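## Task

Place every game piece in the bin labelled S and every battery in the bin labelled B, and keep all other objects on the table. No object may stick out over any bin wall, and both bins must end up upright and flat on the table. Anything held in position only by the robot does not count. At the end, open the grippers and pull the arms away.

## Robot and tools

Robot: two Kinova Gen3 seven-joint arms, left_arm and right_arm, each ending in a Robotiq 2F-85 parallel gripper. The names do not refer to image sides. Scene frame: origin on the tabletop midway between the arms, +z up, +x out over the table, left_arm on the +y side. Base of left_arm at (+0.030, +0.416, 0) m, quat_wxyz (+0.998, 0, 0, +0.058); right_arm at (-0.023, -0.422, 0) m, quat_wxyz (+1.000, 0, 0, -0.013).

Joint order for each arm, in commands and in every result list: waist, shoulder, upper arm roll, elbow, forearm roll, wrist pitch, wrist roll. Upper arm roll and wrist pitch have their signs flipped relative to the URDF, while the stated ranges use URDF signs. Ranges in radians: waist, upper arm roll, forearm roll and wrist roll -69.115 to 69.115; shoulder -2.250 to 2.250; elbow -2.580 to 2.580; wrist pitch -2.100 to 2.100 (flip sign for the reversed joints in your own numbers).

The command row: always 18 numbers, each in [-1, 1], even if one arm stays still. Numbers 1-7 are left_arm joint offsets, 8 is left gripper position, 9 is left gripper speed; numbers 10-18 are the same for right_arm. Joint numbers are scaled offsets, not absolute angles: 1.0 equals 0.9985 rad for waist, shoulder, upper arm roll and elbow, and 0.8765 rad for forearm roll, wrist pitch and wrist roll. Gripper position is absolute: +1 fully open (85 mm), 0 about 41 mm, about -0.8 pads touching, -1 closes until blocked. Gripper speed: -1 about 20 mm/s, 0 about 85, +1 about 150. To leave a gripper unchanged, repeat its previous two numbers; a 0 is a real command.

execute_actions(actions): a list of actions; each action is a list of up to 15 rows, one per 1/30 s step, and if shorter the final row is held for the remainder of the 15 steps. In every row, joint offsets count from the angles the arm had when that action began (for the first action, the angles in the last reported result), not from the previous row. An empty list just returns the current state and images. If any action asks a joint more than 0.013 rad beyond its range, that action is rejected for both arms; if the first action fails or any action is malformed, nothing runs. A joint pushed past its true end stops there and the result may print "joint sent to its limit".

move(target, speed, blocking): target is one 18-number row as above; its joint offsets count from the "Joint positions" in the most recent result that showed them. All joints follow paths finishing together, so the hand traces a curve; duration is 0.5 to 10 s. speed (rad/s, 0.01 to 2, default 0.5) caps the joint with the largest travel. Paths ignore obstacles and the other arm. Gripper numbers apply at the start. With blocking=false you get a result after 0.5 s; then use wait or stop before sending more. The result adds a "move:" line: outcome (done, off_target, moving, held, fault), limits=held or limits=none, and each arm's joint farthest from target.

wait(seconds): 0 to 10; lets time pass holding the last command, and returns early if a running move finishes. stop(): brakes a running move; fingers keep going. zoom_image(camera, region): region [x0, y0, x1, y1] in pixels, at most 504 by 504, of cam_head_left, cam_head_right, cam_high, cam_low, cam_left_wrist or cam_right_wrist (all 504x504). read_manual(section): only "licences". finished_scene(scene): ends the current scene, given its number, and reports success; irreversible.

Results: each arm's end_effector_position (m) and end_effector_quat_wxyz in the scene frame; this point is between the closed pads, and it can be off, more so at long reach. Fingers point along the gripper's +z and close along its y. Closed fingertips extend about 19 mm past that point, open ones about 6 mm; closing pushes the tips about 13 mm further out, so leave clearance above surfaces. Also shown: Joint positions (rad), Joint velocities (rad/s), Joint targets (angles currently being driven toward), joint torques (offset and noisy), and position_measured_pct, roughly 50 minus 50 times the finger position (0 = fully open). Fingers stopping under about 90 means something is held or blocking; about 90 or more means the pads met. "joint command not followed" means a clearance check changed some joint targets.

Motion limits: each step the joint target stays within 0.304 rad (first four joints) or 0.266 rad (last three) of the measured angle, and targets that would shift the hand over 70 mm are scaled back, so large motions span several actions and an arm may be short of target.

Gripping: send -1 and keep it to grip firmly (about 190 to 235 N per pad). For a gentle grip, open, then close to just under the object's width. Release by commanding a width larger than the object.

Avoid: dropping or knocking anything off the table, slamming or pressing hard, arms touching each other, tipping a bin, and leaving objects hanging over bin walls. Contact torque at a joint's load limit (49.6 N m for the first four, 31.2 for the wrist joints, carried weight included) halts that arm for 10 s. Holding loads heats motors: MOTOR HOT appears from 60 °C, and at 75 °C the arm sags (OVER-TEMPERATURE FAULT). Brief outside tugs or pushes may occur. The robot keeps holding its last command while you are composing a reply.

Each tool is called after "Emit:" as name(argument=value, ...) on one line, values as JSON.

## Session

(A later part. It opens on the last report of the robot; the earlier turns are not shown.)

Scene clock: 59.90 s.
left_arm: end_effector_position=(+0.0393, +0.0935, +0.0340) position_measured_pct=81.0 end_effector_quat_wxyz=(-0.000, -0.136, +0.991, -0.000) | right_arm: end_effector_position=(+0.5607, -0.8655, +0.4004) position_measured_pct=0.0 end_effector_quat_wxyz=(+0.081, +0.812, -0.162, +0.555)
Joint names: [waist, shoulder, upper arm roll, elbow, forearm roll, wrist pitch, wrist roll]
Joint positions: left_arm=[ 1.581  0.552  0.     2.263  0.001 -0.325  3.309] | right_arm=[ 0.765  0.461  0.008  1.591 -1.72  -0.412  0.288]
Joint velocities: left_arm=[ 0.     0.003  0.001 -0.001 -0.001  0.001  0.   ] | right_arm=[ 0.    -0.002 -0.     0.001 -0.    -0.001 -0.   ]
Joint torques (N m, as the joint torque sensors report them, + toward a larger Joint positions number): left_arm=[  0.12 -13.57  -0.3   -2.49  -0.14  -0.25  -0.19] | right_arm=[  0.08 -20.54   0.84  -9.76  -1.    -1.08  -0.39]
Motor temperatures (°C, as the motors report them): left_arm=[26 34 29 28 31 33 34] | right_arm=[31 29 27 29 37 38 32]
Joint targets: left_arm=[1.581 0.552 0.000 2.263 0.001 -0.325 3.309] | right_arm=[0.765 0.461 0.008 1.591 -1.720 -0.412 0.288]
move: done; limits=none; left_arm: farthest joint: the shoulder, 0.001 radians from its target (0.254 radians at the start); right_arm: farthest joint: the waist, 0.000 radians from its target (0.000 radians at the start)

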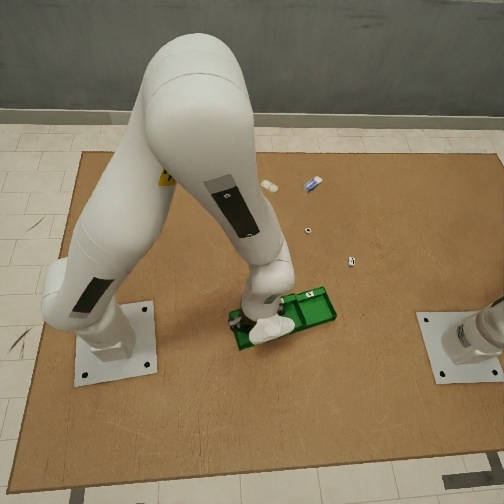

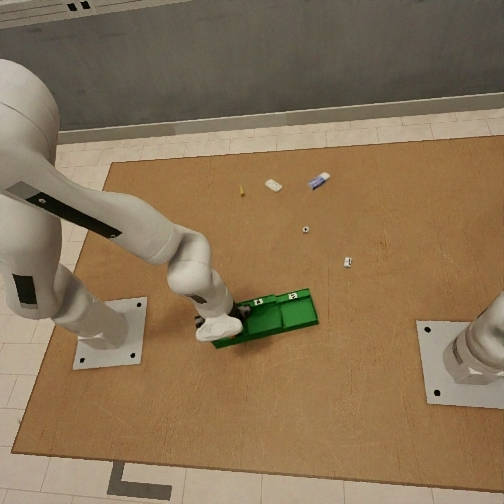

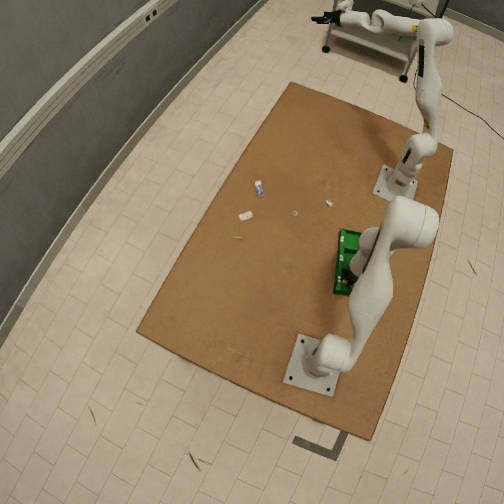

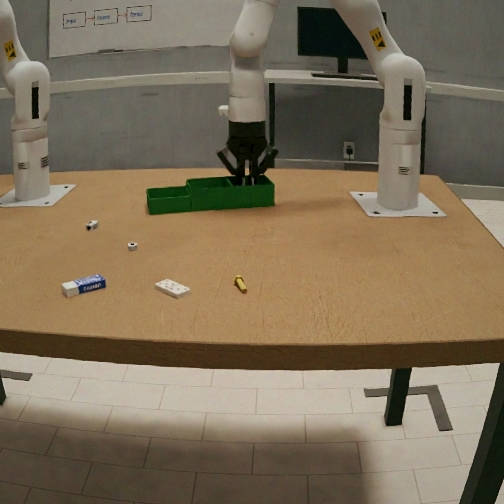

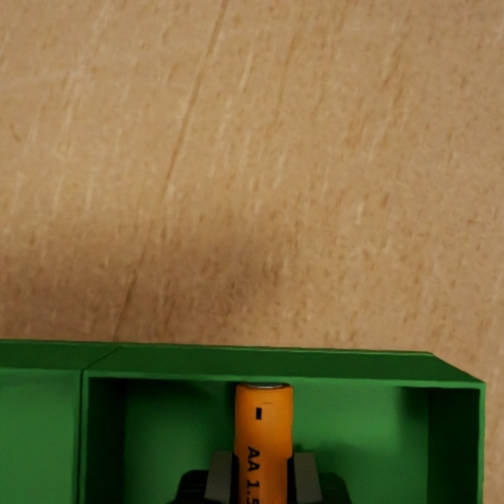

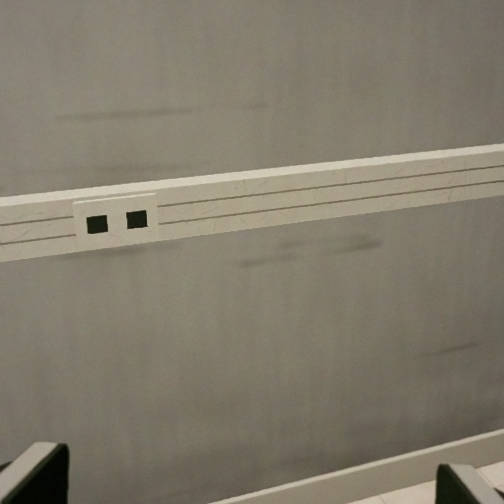

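Emit:
move(target=[0,0,0,0,0,0,0,-0.1,0,0,0,0,0,0,0,0,1,0])

Emit:
move(target=[0,-0.254,0,-0.142,0,-0.453,0,-0.1,0,0,0,0,0,0,0,0,1,0], speed=0.6)

Emit:
move(target=[-0.77,0.505,0,-0.977,0,-0.537,-0.016,1,0,0,0,0,0,0,0,0,1,0], speed=1)

Scene clock: 67.50 s.
left_arm: end_effector_position=(+0.0393, +0.0934, +0.0340) position_measured_pct=54.8 end_effector_quat_wxyz=(-0.000, -0.136, +0.991, -0.000) | right_arm: end_effector_position=(+0.5607, -0.8655, +0.4004) position_measured_pct=0.0 end_effector_quat_wxyz=(+0.081, +0.812, -0.162, +0.555)
Joint names: [waist, shoulder, upper arm roll, elbow, forearm roll, wrist pitch, wrist roll]
Joint positions: left_arm=[ 1.581  0.552  0.     2.263  0.001 -0.325  3.309] | right_arm=[ 0.765  0.461  0.008  1.591 -1.72  -0.412  0.288]
Joint velocities: left_arm=[-0.    -0.     0.     0.     0.    -0.    -0.001] | right_arm=[ 0.001 -0.     0.    -0.002  0.    -0.001  0.   ]
Joint torques (N m, as the joint torque sensors report them, + toward a larger Joint positions number): left_arm=[  0.17 -13.64  -0.34  -2.43  -0.19  -0.2   -0.23] | right_arm=[  0.11 -20.5    0.76  -9.84  -0.97  -1.1   -0.33]
Motor temperatures (°C, as the motors report them): left_arm=[26 34 29 28 31 33 34] | right_arm=[31 29 27 29 37 38 32]
Joint targets: left_arm=[1.581 0.552 0.000 2.263 0.001 -0.325 3.309] | right_arm=[0.765 0.461 0.008 1.591 -1.720 -0.412 0.288]
move: done; limits=none; left_arm: farthest joint: the waist, 0.000 radians from its target (0.000 radians at the start); right_arm: farthest joint: the waist, 0.000 radians from its target (0.000 radians at the start)

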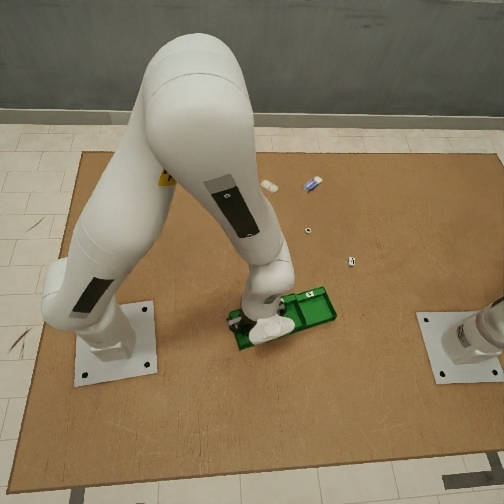

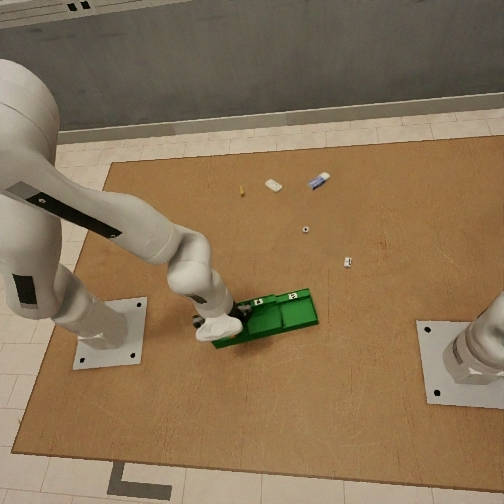

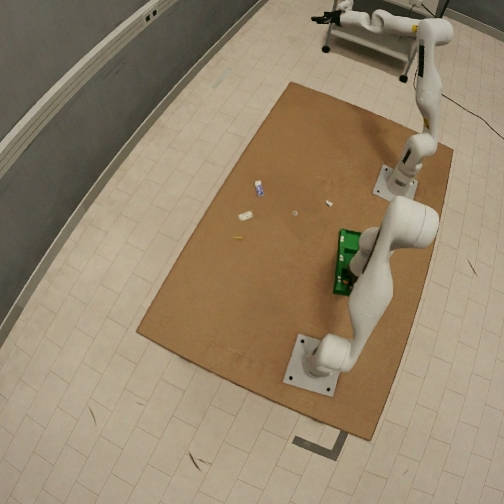

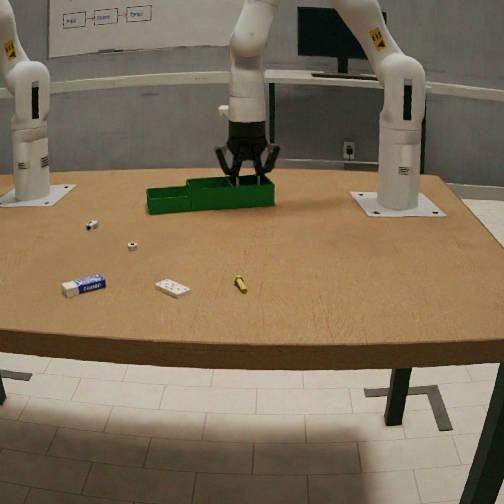

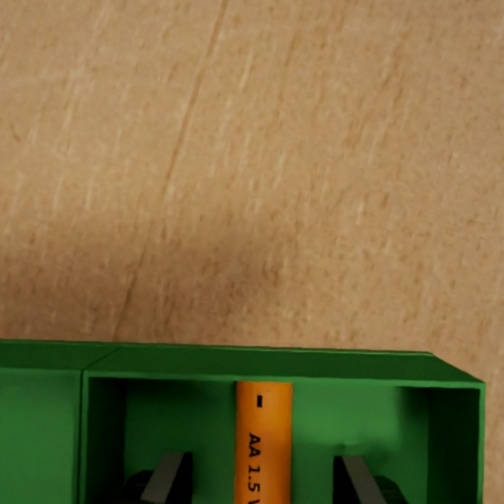

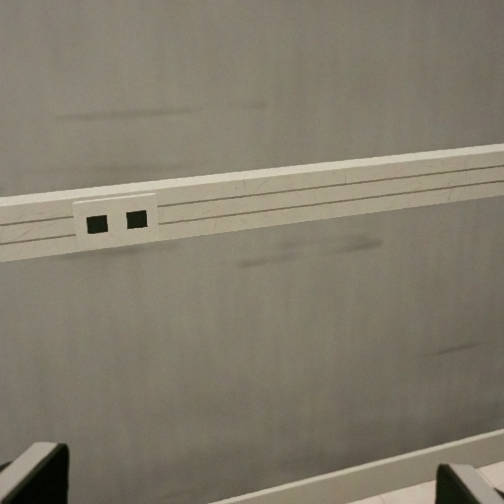

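Scene clock: 68.73 s.
left_arm: end_effector_position=(+0.0402, +0.0841, +0.1396) position_measured_pct=54.8 end_effector_quat_wxyz=(-0.000, -0.136, +0.991, +0.001) | right_arm: end_effector_position=(+0.5607, -0.8655, +0.4004) position_measured_pct=0.0 end_effector_quat_wxyz=(+0.081, +0.812, -0.162, +0.555)
Joint names: [waist, shoulder, upper arm roll, elbow, forearm roll, wrist pitch, wrist roll]
Joint positions: left_arm=[ 1.581  0.299  0.     2.122  0.001 -0.722  3.309] | right_arm=[ 0.765  0.461  0.008  1.591 -1.72  -0.412  0.288]
Joint velocities: left_arm=[ 0.    -0.002  0.    -0.    -0.     0.    -0.001] | right_arm=[ 0.001 -0.     0.     0.     0.001  0.     0.   ]
Joint torques (N m, as the joint torque sensors report them, + toward a larger Joint positions number): left_arm=[  0.12 -11.83  -0.18  -5.39  -0.07  -0.15  -0.24] | right_arm=[  0.11 -20.56   0.64  -9.88  -1.06  -1.15  -0.28]
Motor temperatures (°C, as the motors report them): left_arm=[26 34 29 28 31 33 34] | right_arm=[31 29 27 29 37 38 32]
Joint targets: left_arm=[1.581 0.298 0.000 2.122 0.001 -0.722 3.309] | right_arm=[0.765 0.461 0.008 1.591 -1.720 -0.412 0.288]
move: done; limits=none; left_arm: farthest joint: the waist, 0.000 radians from its target (0.000 radians at the start); right_arm: farthest joint: the waist, 0.000 radians from its target (0.000 radians at the start)

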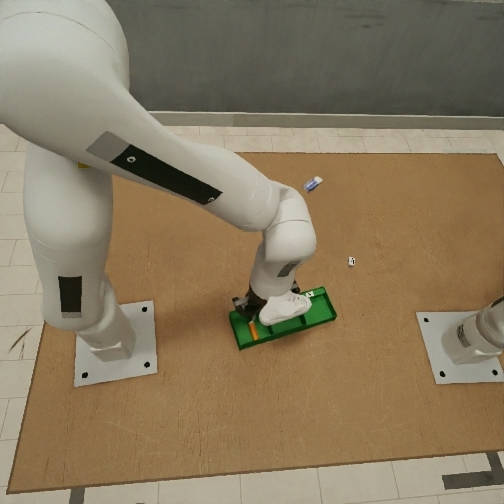

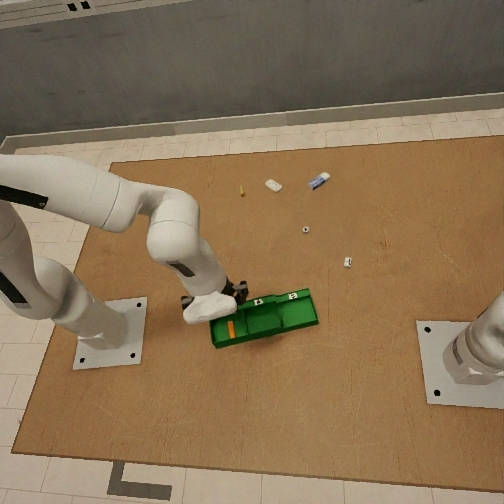

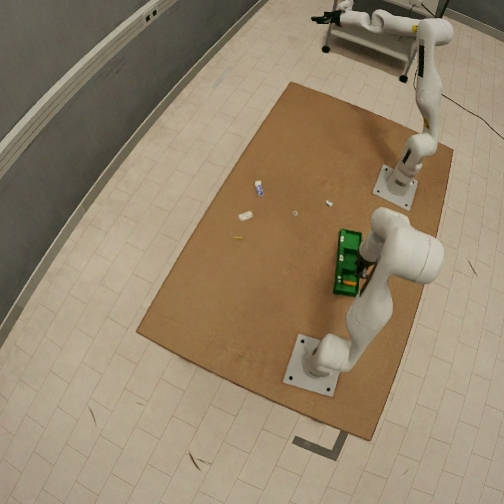

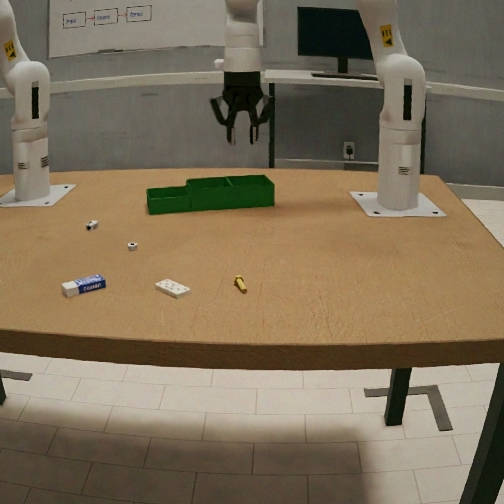

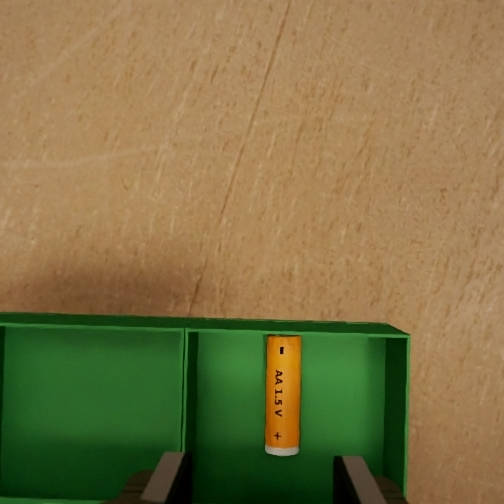

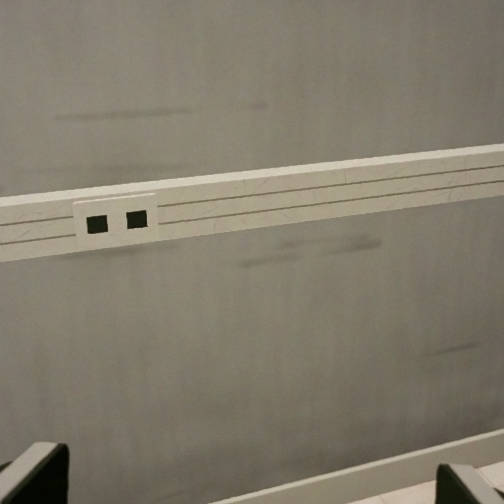

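Scene clock: 70.57 s.
left_arm: end_effector_position=(+0.4703, +0.0151, +0.1499) position_measured_pct=0.0 end_effector_quat_wxyz=(-0.000, -0.492, +0.871, +0.000) | right_arm: end_effector_position=(+0.5607, -0.8655, +0.4004) position_measured_pct=0.0 end_effector_quat_wxyz=(+0.081, +0.812, -0.162, +0.555)
Joint names: [waist, shoulder, upper arm roll, elbow, forearm roll, wrist pitch, wrist roll]
Joint positions: left_arm=[ 0.813  0.803  0.     1.146  0.001 -1.193  3.295] | right_arm=[ 0.765  0.461  0.008  1.591 -1.72  -0.412  0.288]
Joint velocities: left_arm=[-0.002  0.002  0.    -0.     0.001 -0.     0.   ] | right_arm=[-0.    -0.001 -0.    -0.     0.    -0.001 -0.   ]
Joint torques (N m, as the joint torque sensors report them, + toward a larger Joint positions number): left_arm=[  0.43 -22.69  -0.43  -7.69  -0.04  -0.21  -0.24] | right_arm=[  0.01 -20.51   0.67  -9.69  -1.02  -1.04  -0.27]
Motor temperatures (°C, as the motors report them): left_arm=[26 34 29 28 31 33 34] | right_arm=[31 29 27 29 37 38 32]
Joint targets: left_arm=[0.812 0.803 0.000 1.146 0.001 -1.193 3.295] | right_arm=[0.765 0.461 0.008 1.591 -1.720 -0.412 0.288]
move: done; limits=none; left_arm: farthest joint: the waist, 0.001 radians from its target (0.769 radians at the start); right_arm: farthest joint: the waist, 0.000 radians from its target (0.000 radians at the start)

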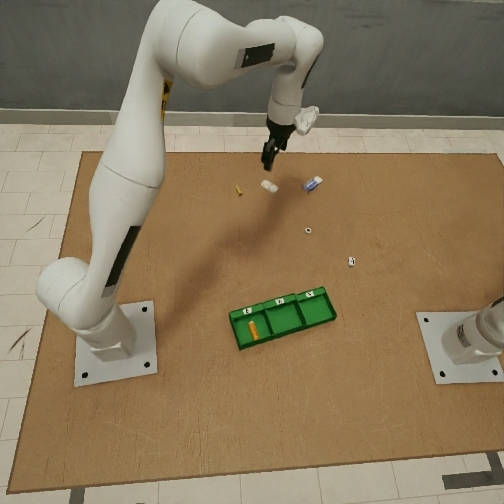

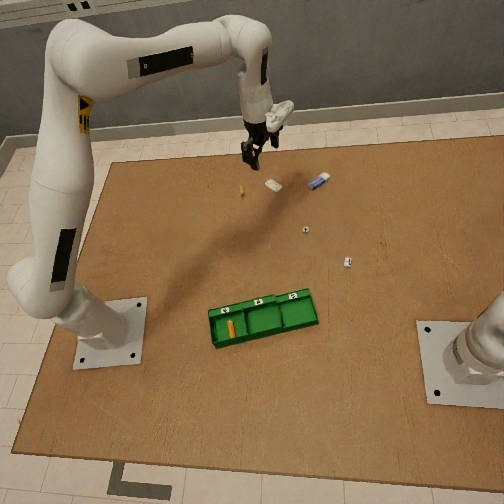

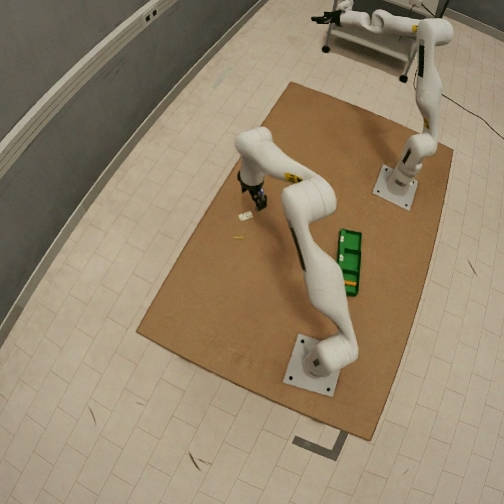

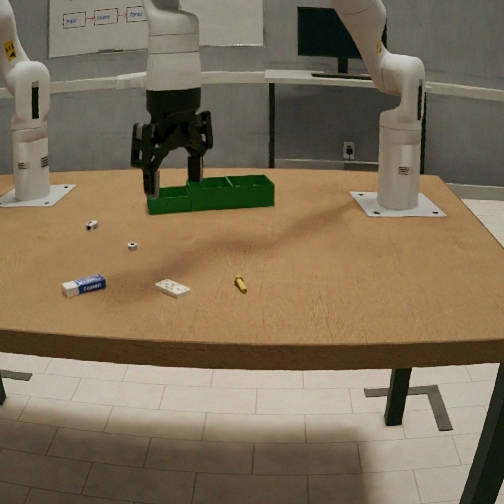

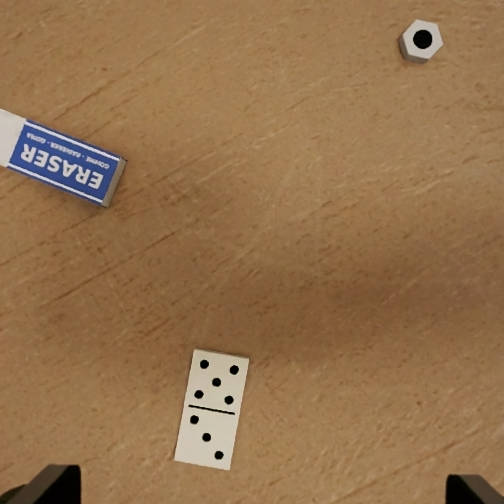

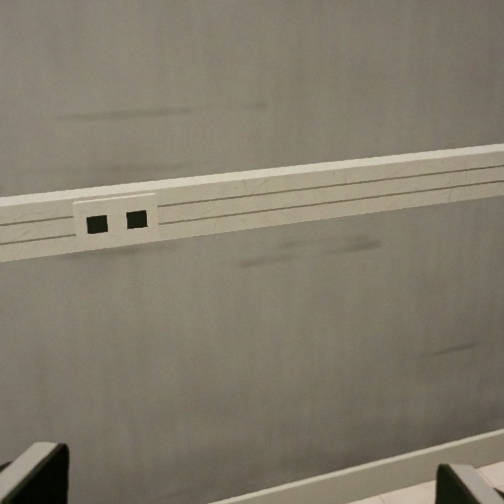

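Emit:
move(target=[-0.022,0.203,0,0.007,0,0.242,-0.206,0.3,0,0,0,0,0,0,0,0,1,0], speed=0.5)

Scene clock: 77.03 s.
left_arm: end_effector_position=(+0.4969, +0.0106, +0.0248) position_measured_pct=34.9 end_effector_quat_wxyz=(+0.000, -0.421, +0.907, -0.001) | right_arm: end_effector_position=(+0.5607, -0.8655, +0.4004) position_measured_pct=0.0 end_effector_quat_wxyz=(+0.081, +0.812, -0.162, +0.555)
Joint names: [waist, shoulder, upper arm roll, elbow, forearm roll, wrist pitch, wrist roll]
Joint positions: left_arm=[ 0.791  1.005  0.     1.153  0.001 -0.981  3.114] | right_arm=[ 0.765  0.461  0.008  1.591 -1.72  -0.412  0.288]
Joint velocities: left_arm=[-0.001  0.001  0.    -0.    -0.     0.     0.002] | right_arm=[ 0.001 -0.     0.     0.001  0.001 -0.001 -0.   ]
Joint torques (N m, as the joint torque sensors report them, + toward a larger Joint positions number): left_arm=[  0.2  -25.11  -0.35  -6.81  -0.15  -0.14  -0.28] | right_arm=[  0.05 -20.53   0.8   -9.77  -1.    -1.13  -0.37]
Motor temperatures (°C, as the motors report them): left_arm=[26 34 29 28 31 33 34] | right_arm=[31 29 27 29 37 38 32]
Joint targets: left_arm=[0.791 1.005 0.000 1.153 0.001 -0.981 3.114] | right_arm=[0.765 0.461 0.008 1.591 -1.720 -0.412 0.288]
move: done; limits=none; left_arm: farthest joint: the shoulder, 0.001 radians from its target (0.203 radians at the start); right_arm: farthest joint: the waist, 0.000 radians from its target (0.000 radians at the start)

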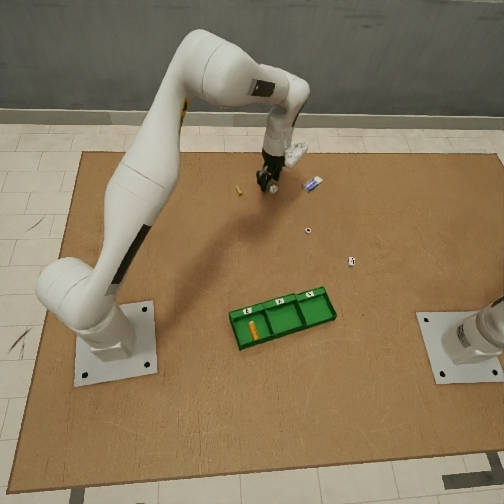

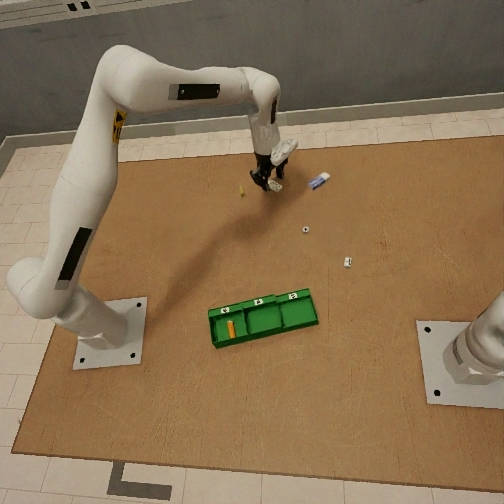

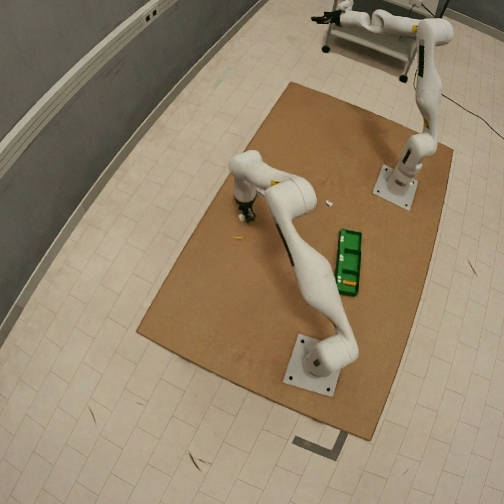

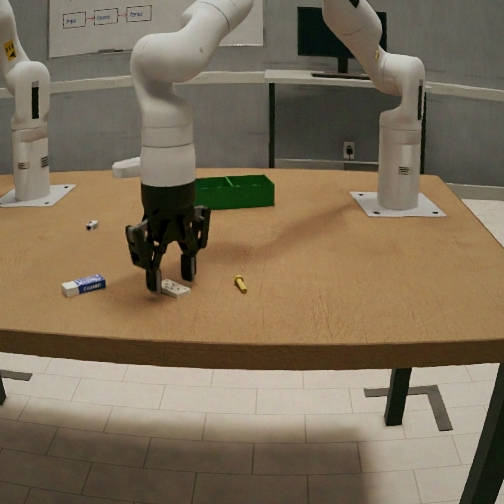

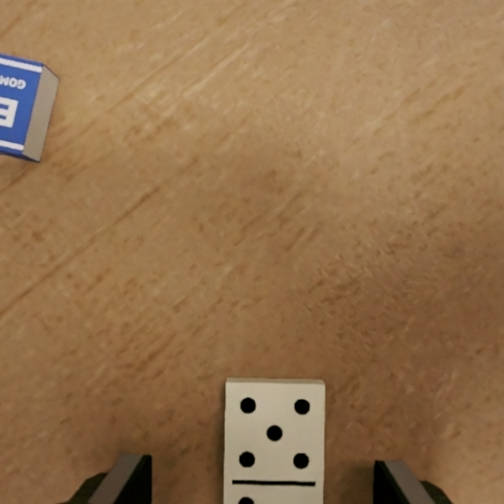

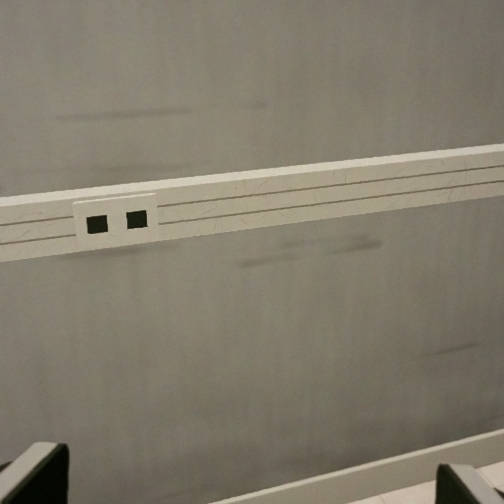

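Emit:
execute_actions(actions=[[[0,0,0,0,0,0,0,-1,0.5,0,0,0,0,0,0,0,1,0]],[[0,0,0,0,0,0,0,-1,0.5,0,0,0,0,0,0,0,1,0]],[[0,-0.2,0,0,0,-0.27,0,-1,0.5,0,0,0,0,0,0,0,1,0]],[[0,0,0,0,0,0,0,-1,0.5,0,0,0,0,0,0,0,1,0]]])

Scene clock: 93.67 s.
left_arm: end_effector_position=(+0.4716, +0.0306, +0.1473) position_measured_pct=91.7 end_effector_quat_wxyz=(-0.007, -0.421, +0.907, +0.013) | right_arm: end_effector_position=(+0.5608, -0.8655, +0.4004) position_measured_pct=0.0 end_effector_quat_wxyz=(+0.081, +0.812, -0.162, +0.555)
Joint names: [waist, shoulder, upper arm roll, elbow, forearm roll, wrist pitch, wrist roll]
Joint positions: left_arm=[ 0.791  0.805  0.     1.15   0.001 -1.217  3.114] | right_arm=[ 0.765  0.461  0.008  1.591 -1.72  -0.412  0.288]
Joint velocities: left_arm=[-0.    -0.    -0.001 -0.     0.001 -0.     0.   ] | right_arm=[-0.001 -0.001 -0.    -0.001  0.001 -0.001  0.   ]
Joint torques (N m, as the joint torque sensors report them, + toward a larger Joint positions number): left_arm=[  0.09 -22.87  -0.34  -7.69  -0.11  -0.28  -0.28] | right_arm=[  0.15 -20.59   0.58  -9.83  -1.09  -0.99  -0.33]
Motor temperatures (°C, as the motors report them): left_arm=[26 34 29 28 31 33 34] | right_arm=[31 29 27 29 37 38 32]
Joint targets: left_arm=[0.791 0.805 0.000 1.150 0.001 -1.217 3.114] | right_arm=[0.765 0.461 0.008 1.591 -1.720 -0.412 0.288]

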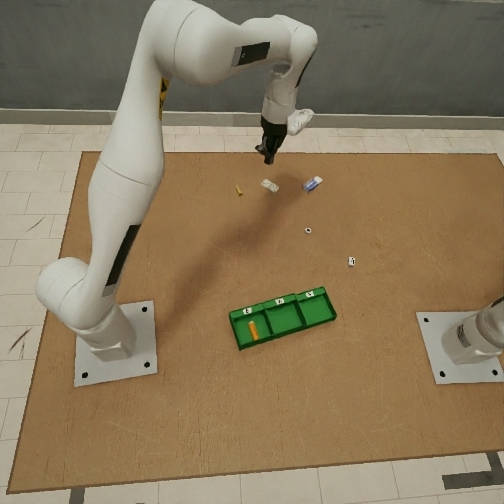

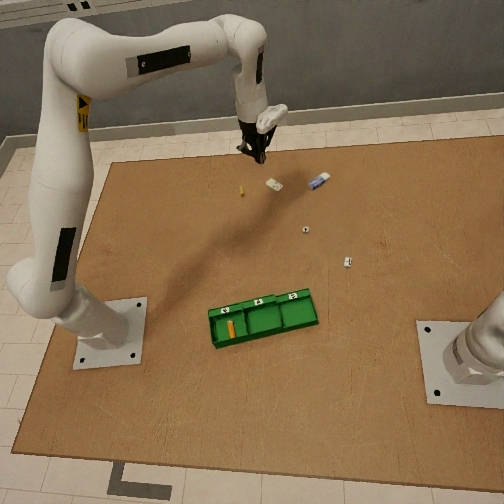

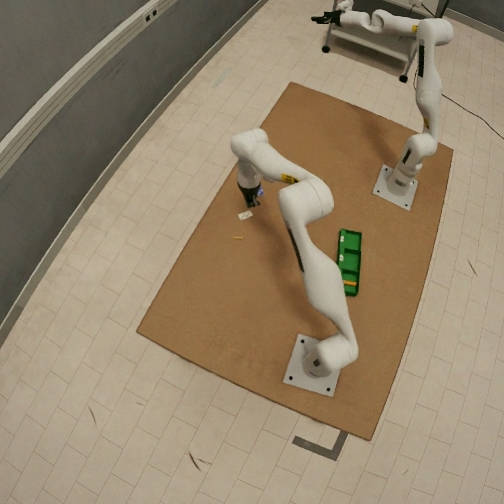

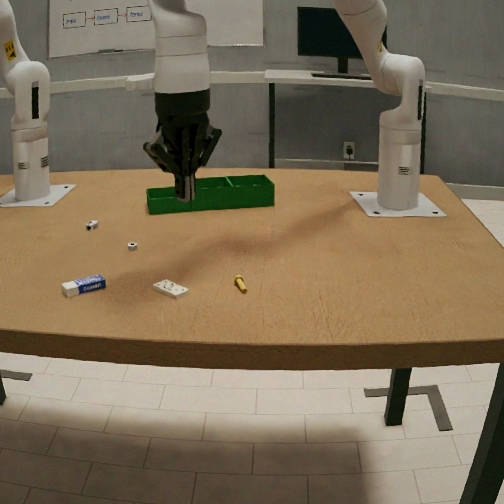

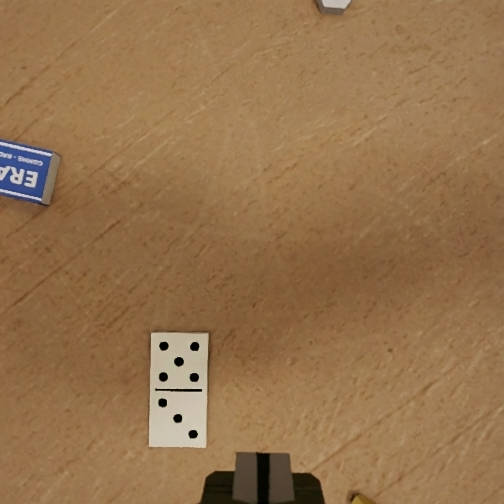

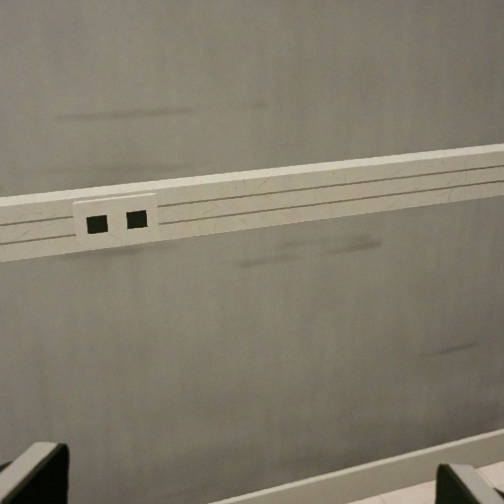

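Emit:
execute_actions(actions=[[[0,0.12,0,-0.038,0,0.12,0,0.5,0.5,0,0,0,0,0,0,0,1,0]],[[0,0.106,0,0,0,0.13,0,0.5,0.5,0,0,0,0,0,0,0,1,0]],[[0,0,0,0,0,0,0,0.5,0.5,0,0,0,0,0,0,0,1,0]]])

Scene clock: 107.67 s.
left_arm: end_effector_position=(+0.5034, +0.0052, +0.0210) position_measured_pct=25.0 end_effector_quat_wxyz=(+0.000, -0.421, +0.907, -0.001) | right_arm: end_effector_position=(+0.5608, -0.8655, +0.4004) position_measured_pct=0.0 end_effector_quat_wxyz=(+0.081, +0.812, -0.162, +0.555)
Joint names: [waist, shoulder, upper arm roll, elbow, forearm roll, wrist pitch, wrist roll]
Joint positions: left_arm=[ 0.791  1.029  0.     1.112  0.001 -0.998  3.114] | right_arm=[ 0.765  0.461  0.008  1.591 -1.72  -0.412  0.288]
Joint velocities: left_arm=[ 0.002 -0.    -0.     0.001  0.    -0.    -0.002] | right_arm=[ 0.002  0.001  0.    -0.001 -0.    -0.     0.   ]
Joint torques (N m, as the joint torque sensors report them, + toward a larger Joint positions number): left_arm=[  0.19 -24.89  -0.49  -6.97  -0.14  -0.12  -0.21] | right_arm=[  0.02 -20.47   0.6   -9.85  -1.02  -1.11  -0.38]
Motor temperatures (°C, as the motors report them): left_arm=[26 35 29 28 31 33 34] | right_arm=[31 29 27 29 37 38 32]
Joint targets: left_arm=[0.791 1.029 0.000 1.112 0.001 -0.998 3.114] | right_arm=[0.765 0.461 0.008 1.591 -1.720 -0.412 0.288]

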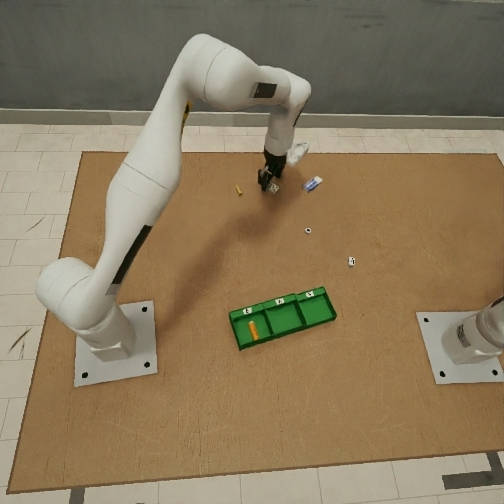

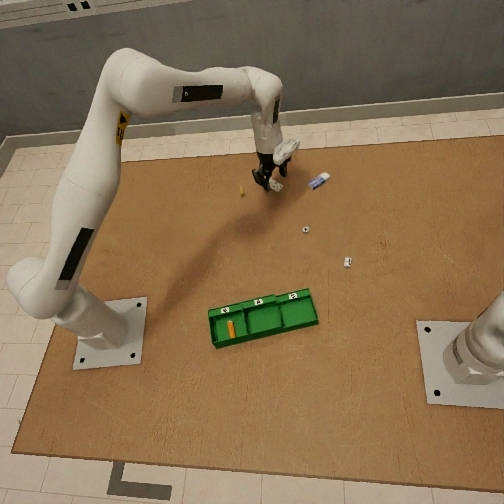

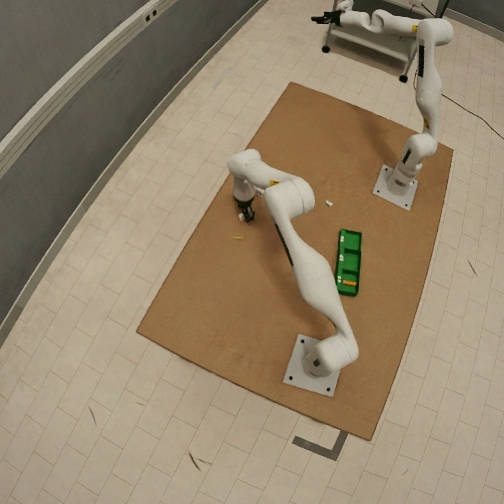

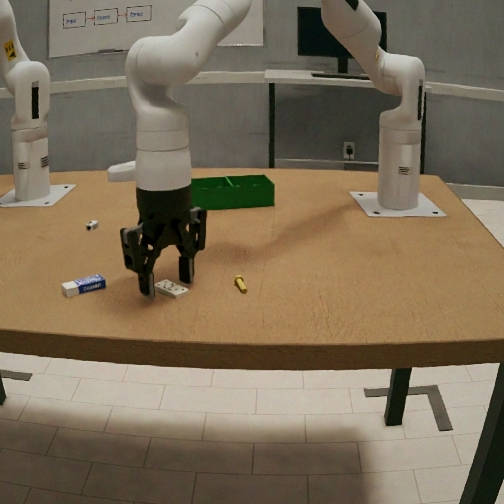

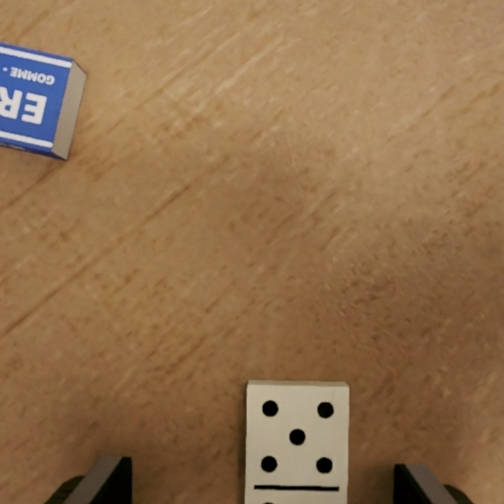

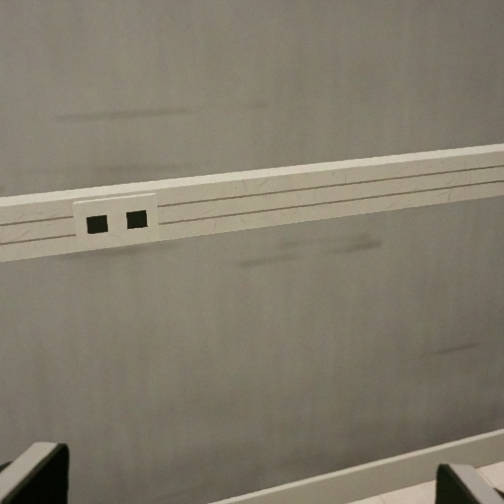

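Emit:
execute_actions(actions=[[[0,0.012,0,0,0,0.012,0,0.5,0.5,0,0,0,0,0,0,0,1,0]],[[0,0,0,0,0,0,0,-1,0.2,0,0,0,0,0,0,0,1,0]],[[0,0,0,0,0,0,0,-1,0.2,0,0,0,0,0,0,0,1,0]]])

Scene clock: 113.40 s.
left_arm: end_effector_position=(+0.5061, +0.0030, +0.0205) position_measured_pct=71.8 end_effector_quat_wxyz=(+0.002, -0.421, +0.907, -0.006) | right_arm: end_effector_position=(+0.5608, -0.8655, +0.4004) position_measured_pct=0.0 end_effector_quat_wxyz=(+0.081, +0.812, -0.162, +0.555)
Joint names: [waist, shoulder, upper arm roll, elbow, forearm roll, wrist pitch, wrist roll]
Joint positions: left_arm=[ 0.791  1.031 -0.     1.109  0.001 -0.99   3.114] | right_arm=[ 0.765  0.461  0.008  1.591 -1.72  -0.412  0.288]
Joint velocities: left_arm=[-0.    -0.     0.001 -0.     0.     0.     0.001] | right_arm=[-0.001 -0.001  0.     0.    -0.    -0.001 -0.   ]
Joint torques (N m, as the joint torque sensors report them, + toward a larger Joint positions number): left_arm=[  0.07 -24.34  -0.46  -6.71  -0.08  -0.15  -0.24] | right_arm=[  0.1  -20.57   0.89  -9.68  -0.99  -1.07  -0.36]
Motor temperatures (°C, as the motors report them): left_arm=[26 35 29 28 31 33 34] | right_arm=[31 29 27 29 37 38 32]
Joint targets: left_arm=[0.791 1.032 -0.000 1.109 0.001 -0.990 3.114] | right_arm=[0.765 0.461 0.008 1.591 -1.720 -0.412 0.288]

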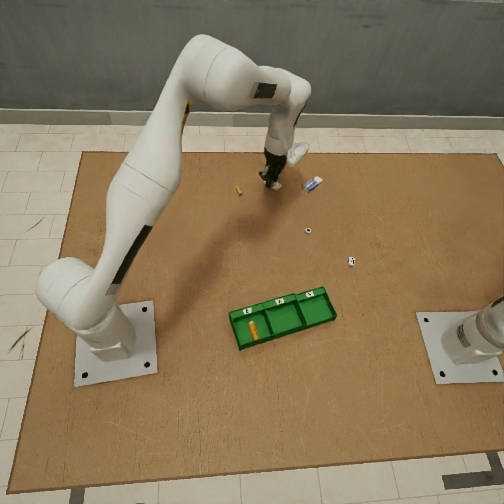

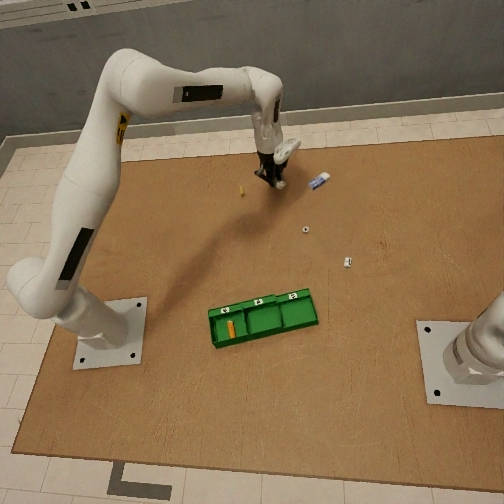

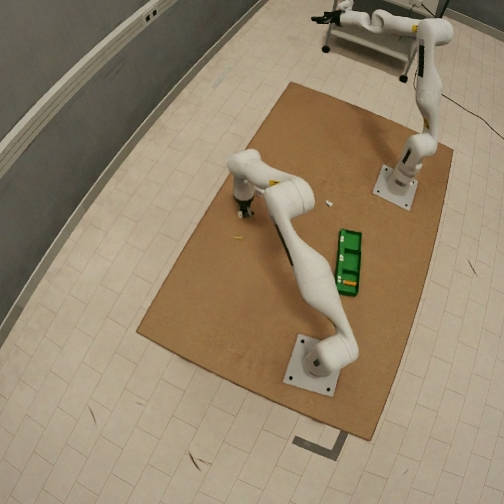

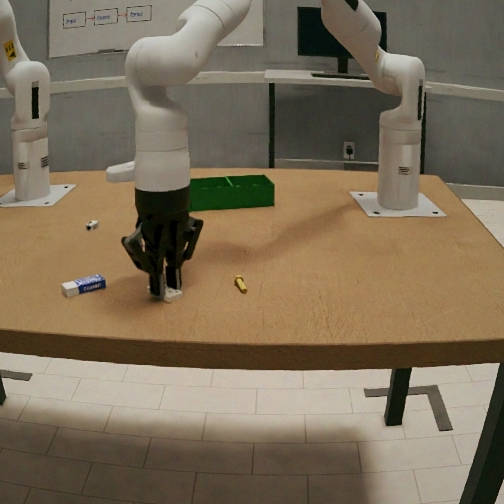

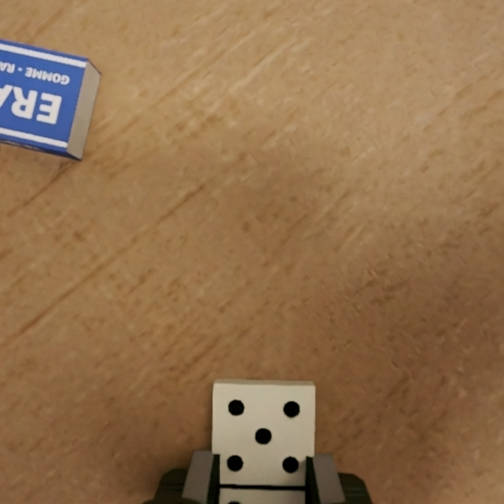

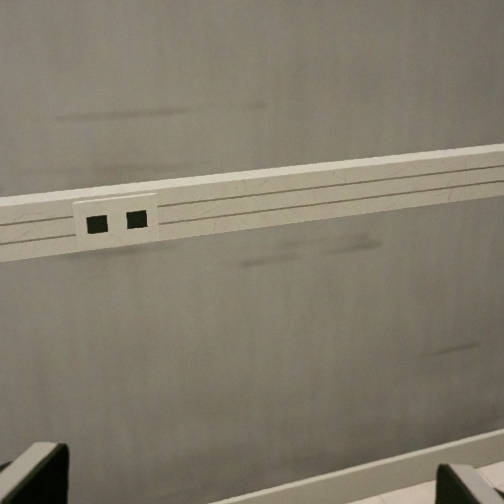

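Emit:
execute_actions(actions=[[[0,-0.15,0,0,0,-0.17,0,-1,0.2,0,0,0,0,0,0,0,1,0]],[[0.1,-0.15,0,0.1,0,-0.06,0,-1,0.2,0,0,0,0,0,0,0,1,0]],[[0.3,-0.1,0,0.2,0,0.13,0.08,-1,0.2,0,0,0,0,0,0,0,1,0]],[[0.334,-0.058,0,0.226,0,0.164,0.077,-1,0.2,0,0,0,0,0,0,0,1,0]],[[0,0,0,0,0,0,0,-1,0.2,0,0,0,0,0,0,0,1,0]]])

Scene clock: 123.77 s.
left_arm: end_effector_position=(+0.1031, -0.0668, +0.1389) position_measured_pct=71.8 end_effector_quat_wxyz=(-0.002, -0.153, +0.988, +0.002) | right_arm: end_effector_position=(+0.5608, -0.8655, +0.4004) position_measured_pct=0.0 end_effector_quat_wxyz=(+0.081, +0.812, -0.162, +0.555)
Joint names: [waist, shoulder, upper arm roll, elbow, forearm roll, wrist pitch, wrist roll]
Joint positions: left_arm=[ 1.48   0.59  -0.004  1.607  0.003 -0.949  3.244] | right_arm=[ 0.765  0.461  0.008  1.591 -1.72  -0.412  0.288]
Joint velocities: left_arm=[ 0.001  0.    -0.001 -0.001  0.    -0.     0.002] | right_arm=[ 0.     0.    -0.     0.001 -0.001 -0.     0.   ]
Joint torques (N m, as the joint torque sensors report them, + toward a larger Joint positions number): left_arm=[  0.23 -18.6   -0.32  -6.65  -0.16  -0.11  -0.23] | right_arm=[  0.12 -20.44   0.83  -9.77  -0.95  -1.12  -0.33]
Motor temperatures (°C, as the motors report them): left_arm=[26 35 29 28 31 33 34] | right_arm=[31 29 27 29 37 38 32]
Joint targets: left_arm=[1.480 0.590 -0.004 1.607 0.003 -0.949 3.244] | right_arm=[0.765 0.461 0.008 1.591 -1.720 -0.412 0.288]

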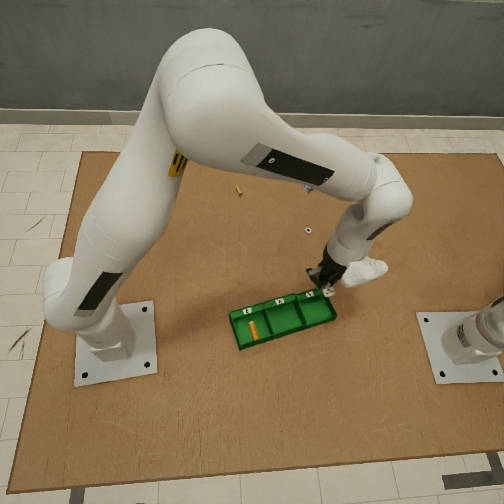

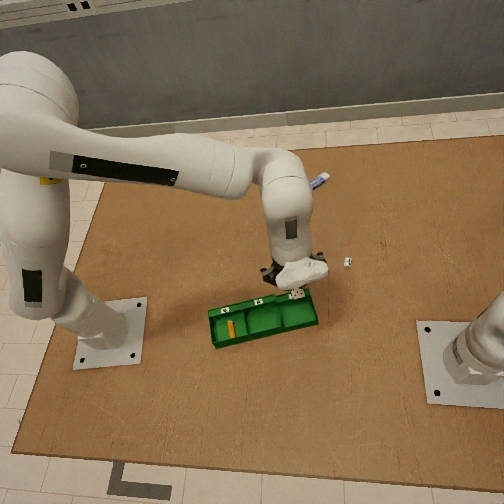

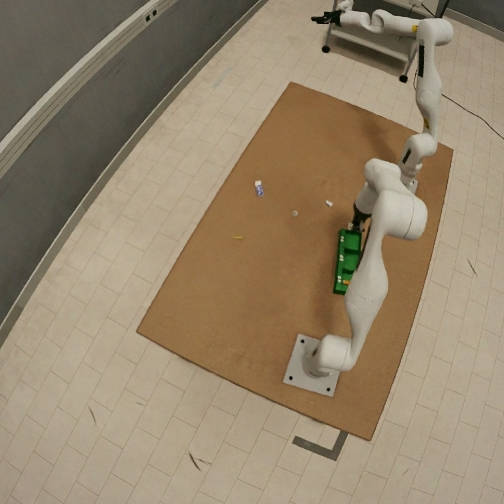

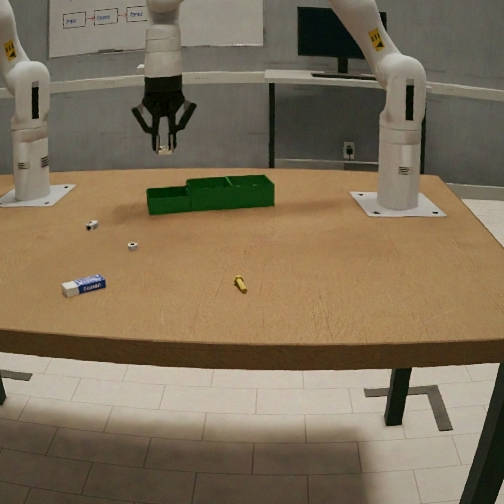

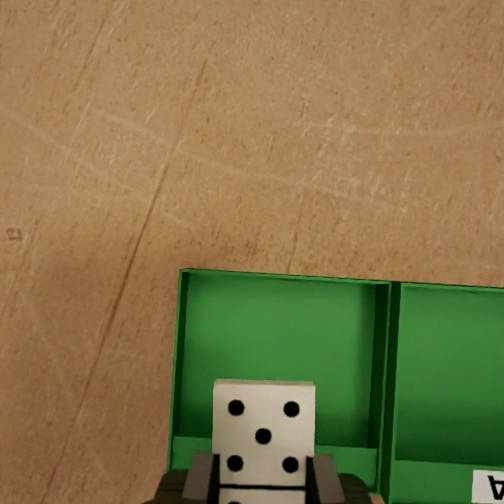

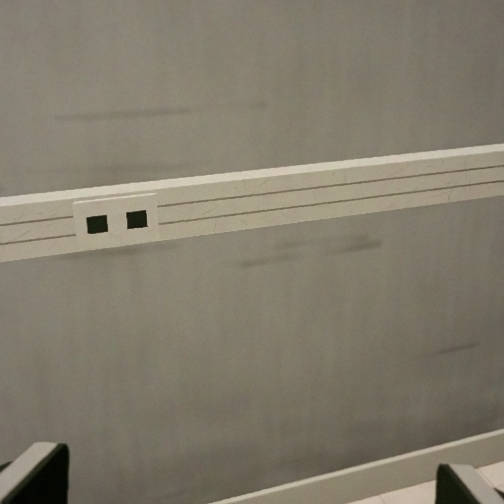

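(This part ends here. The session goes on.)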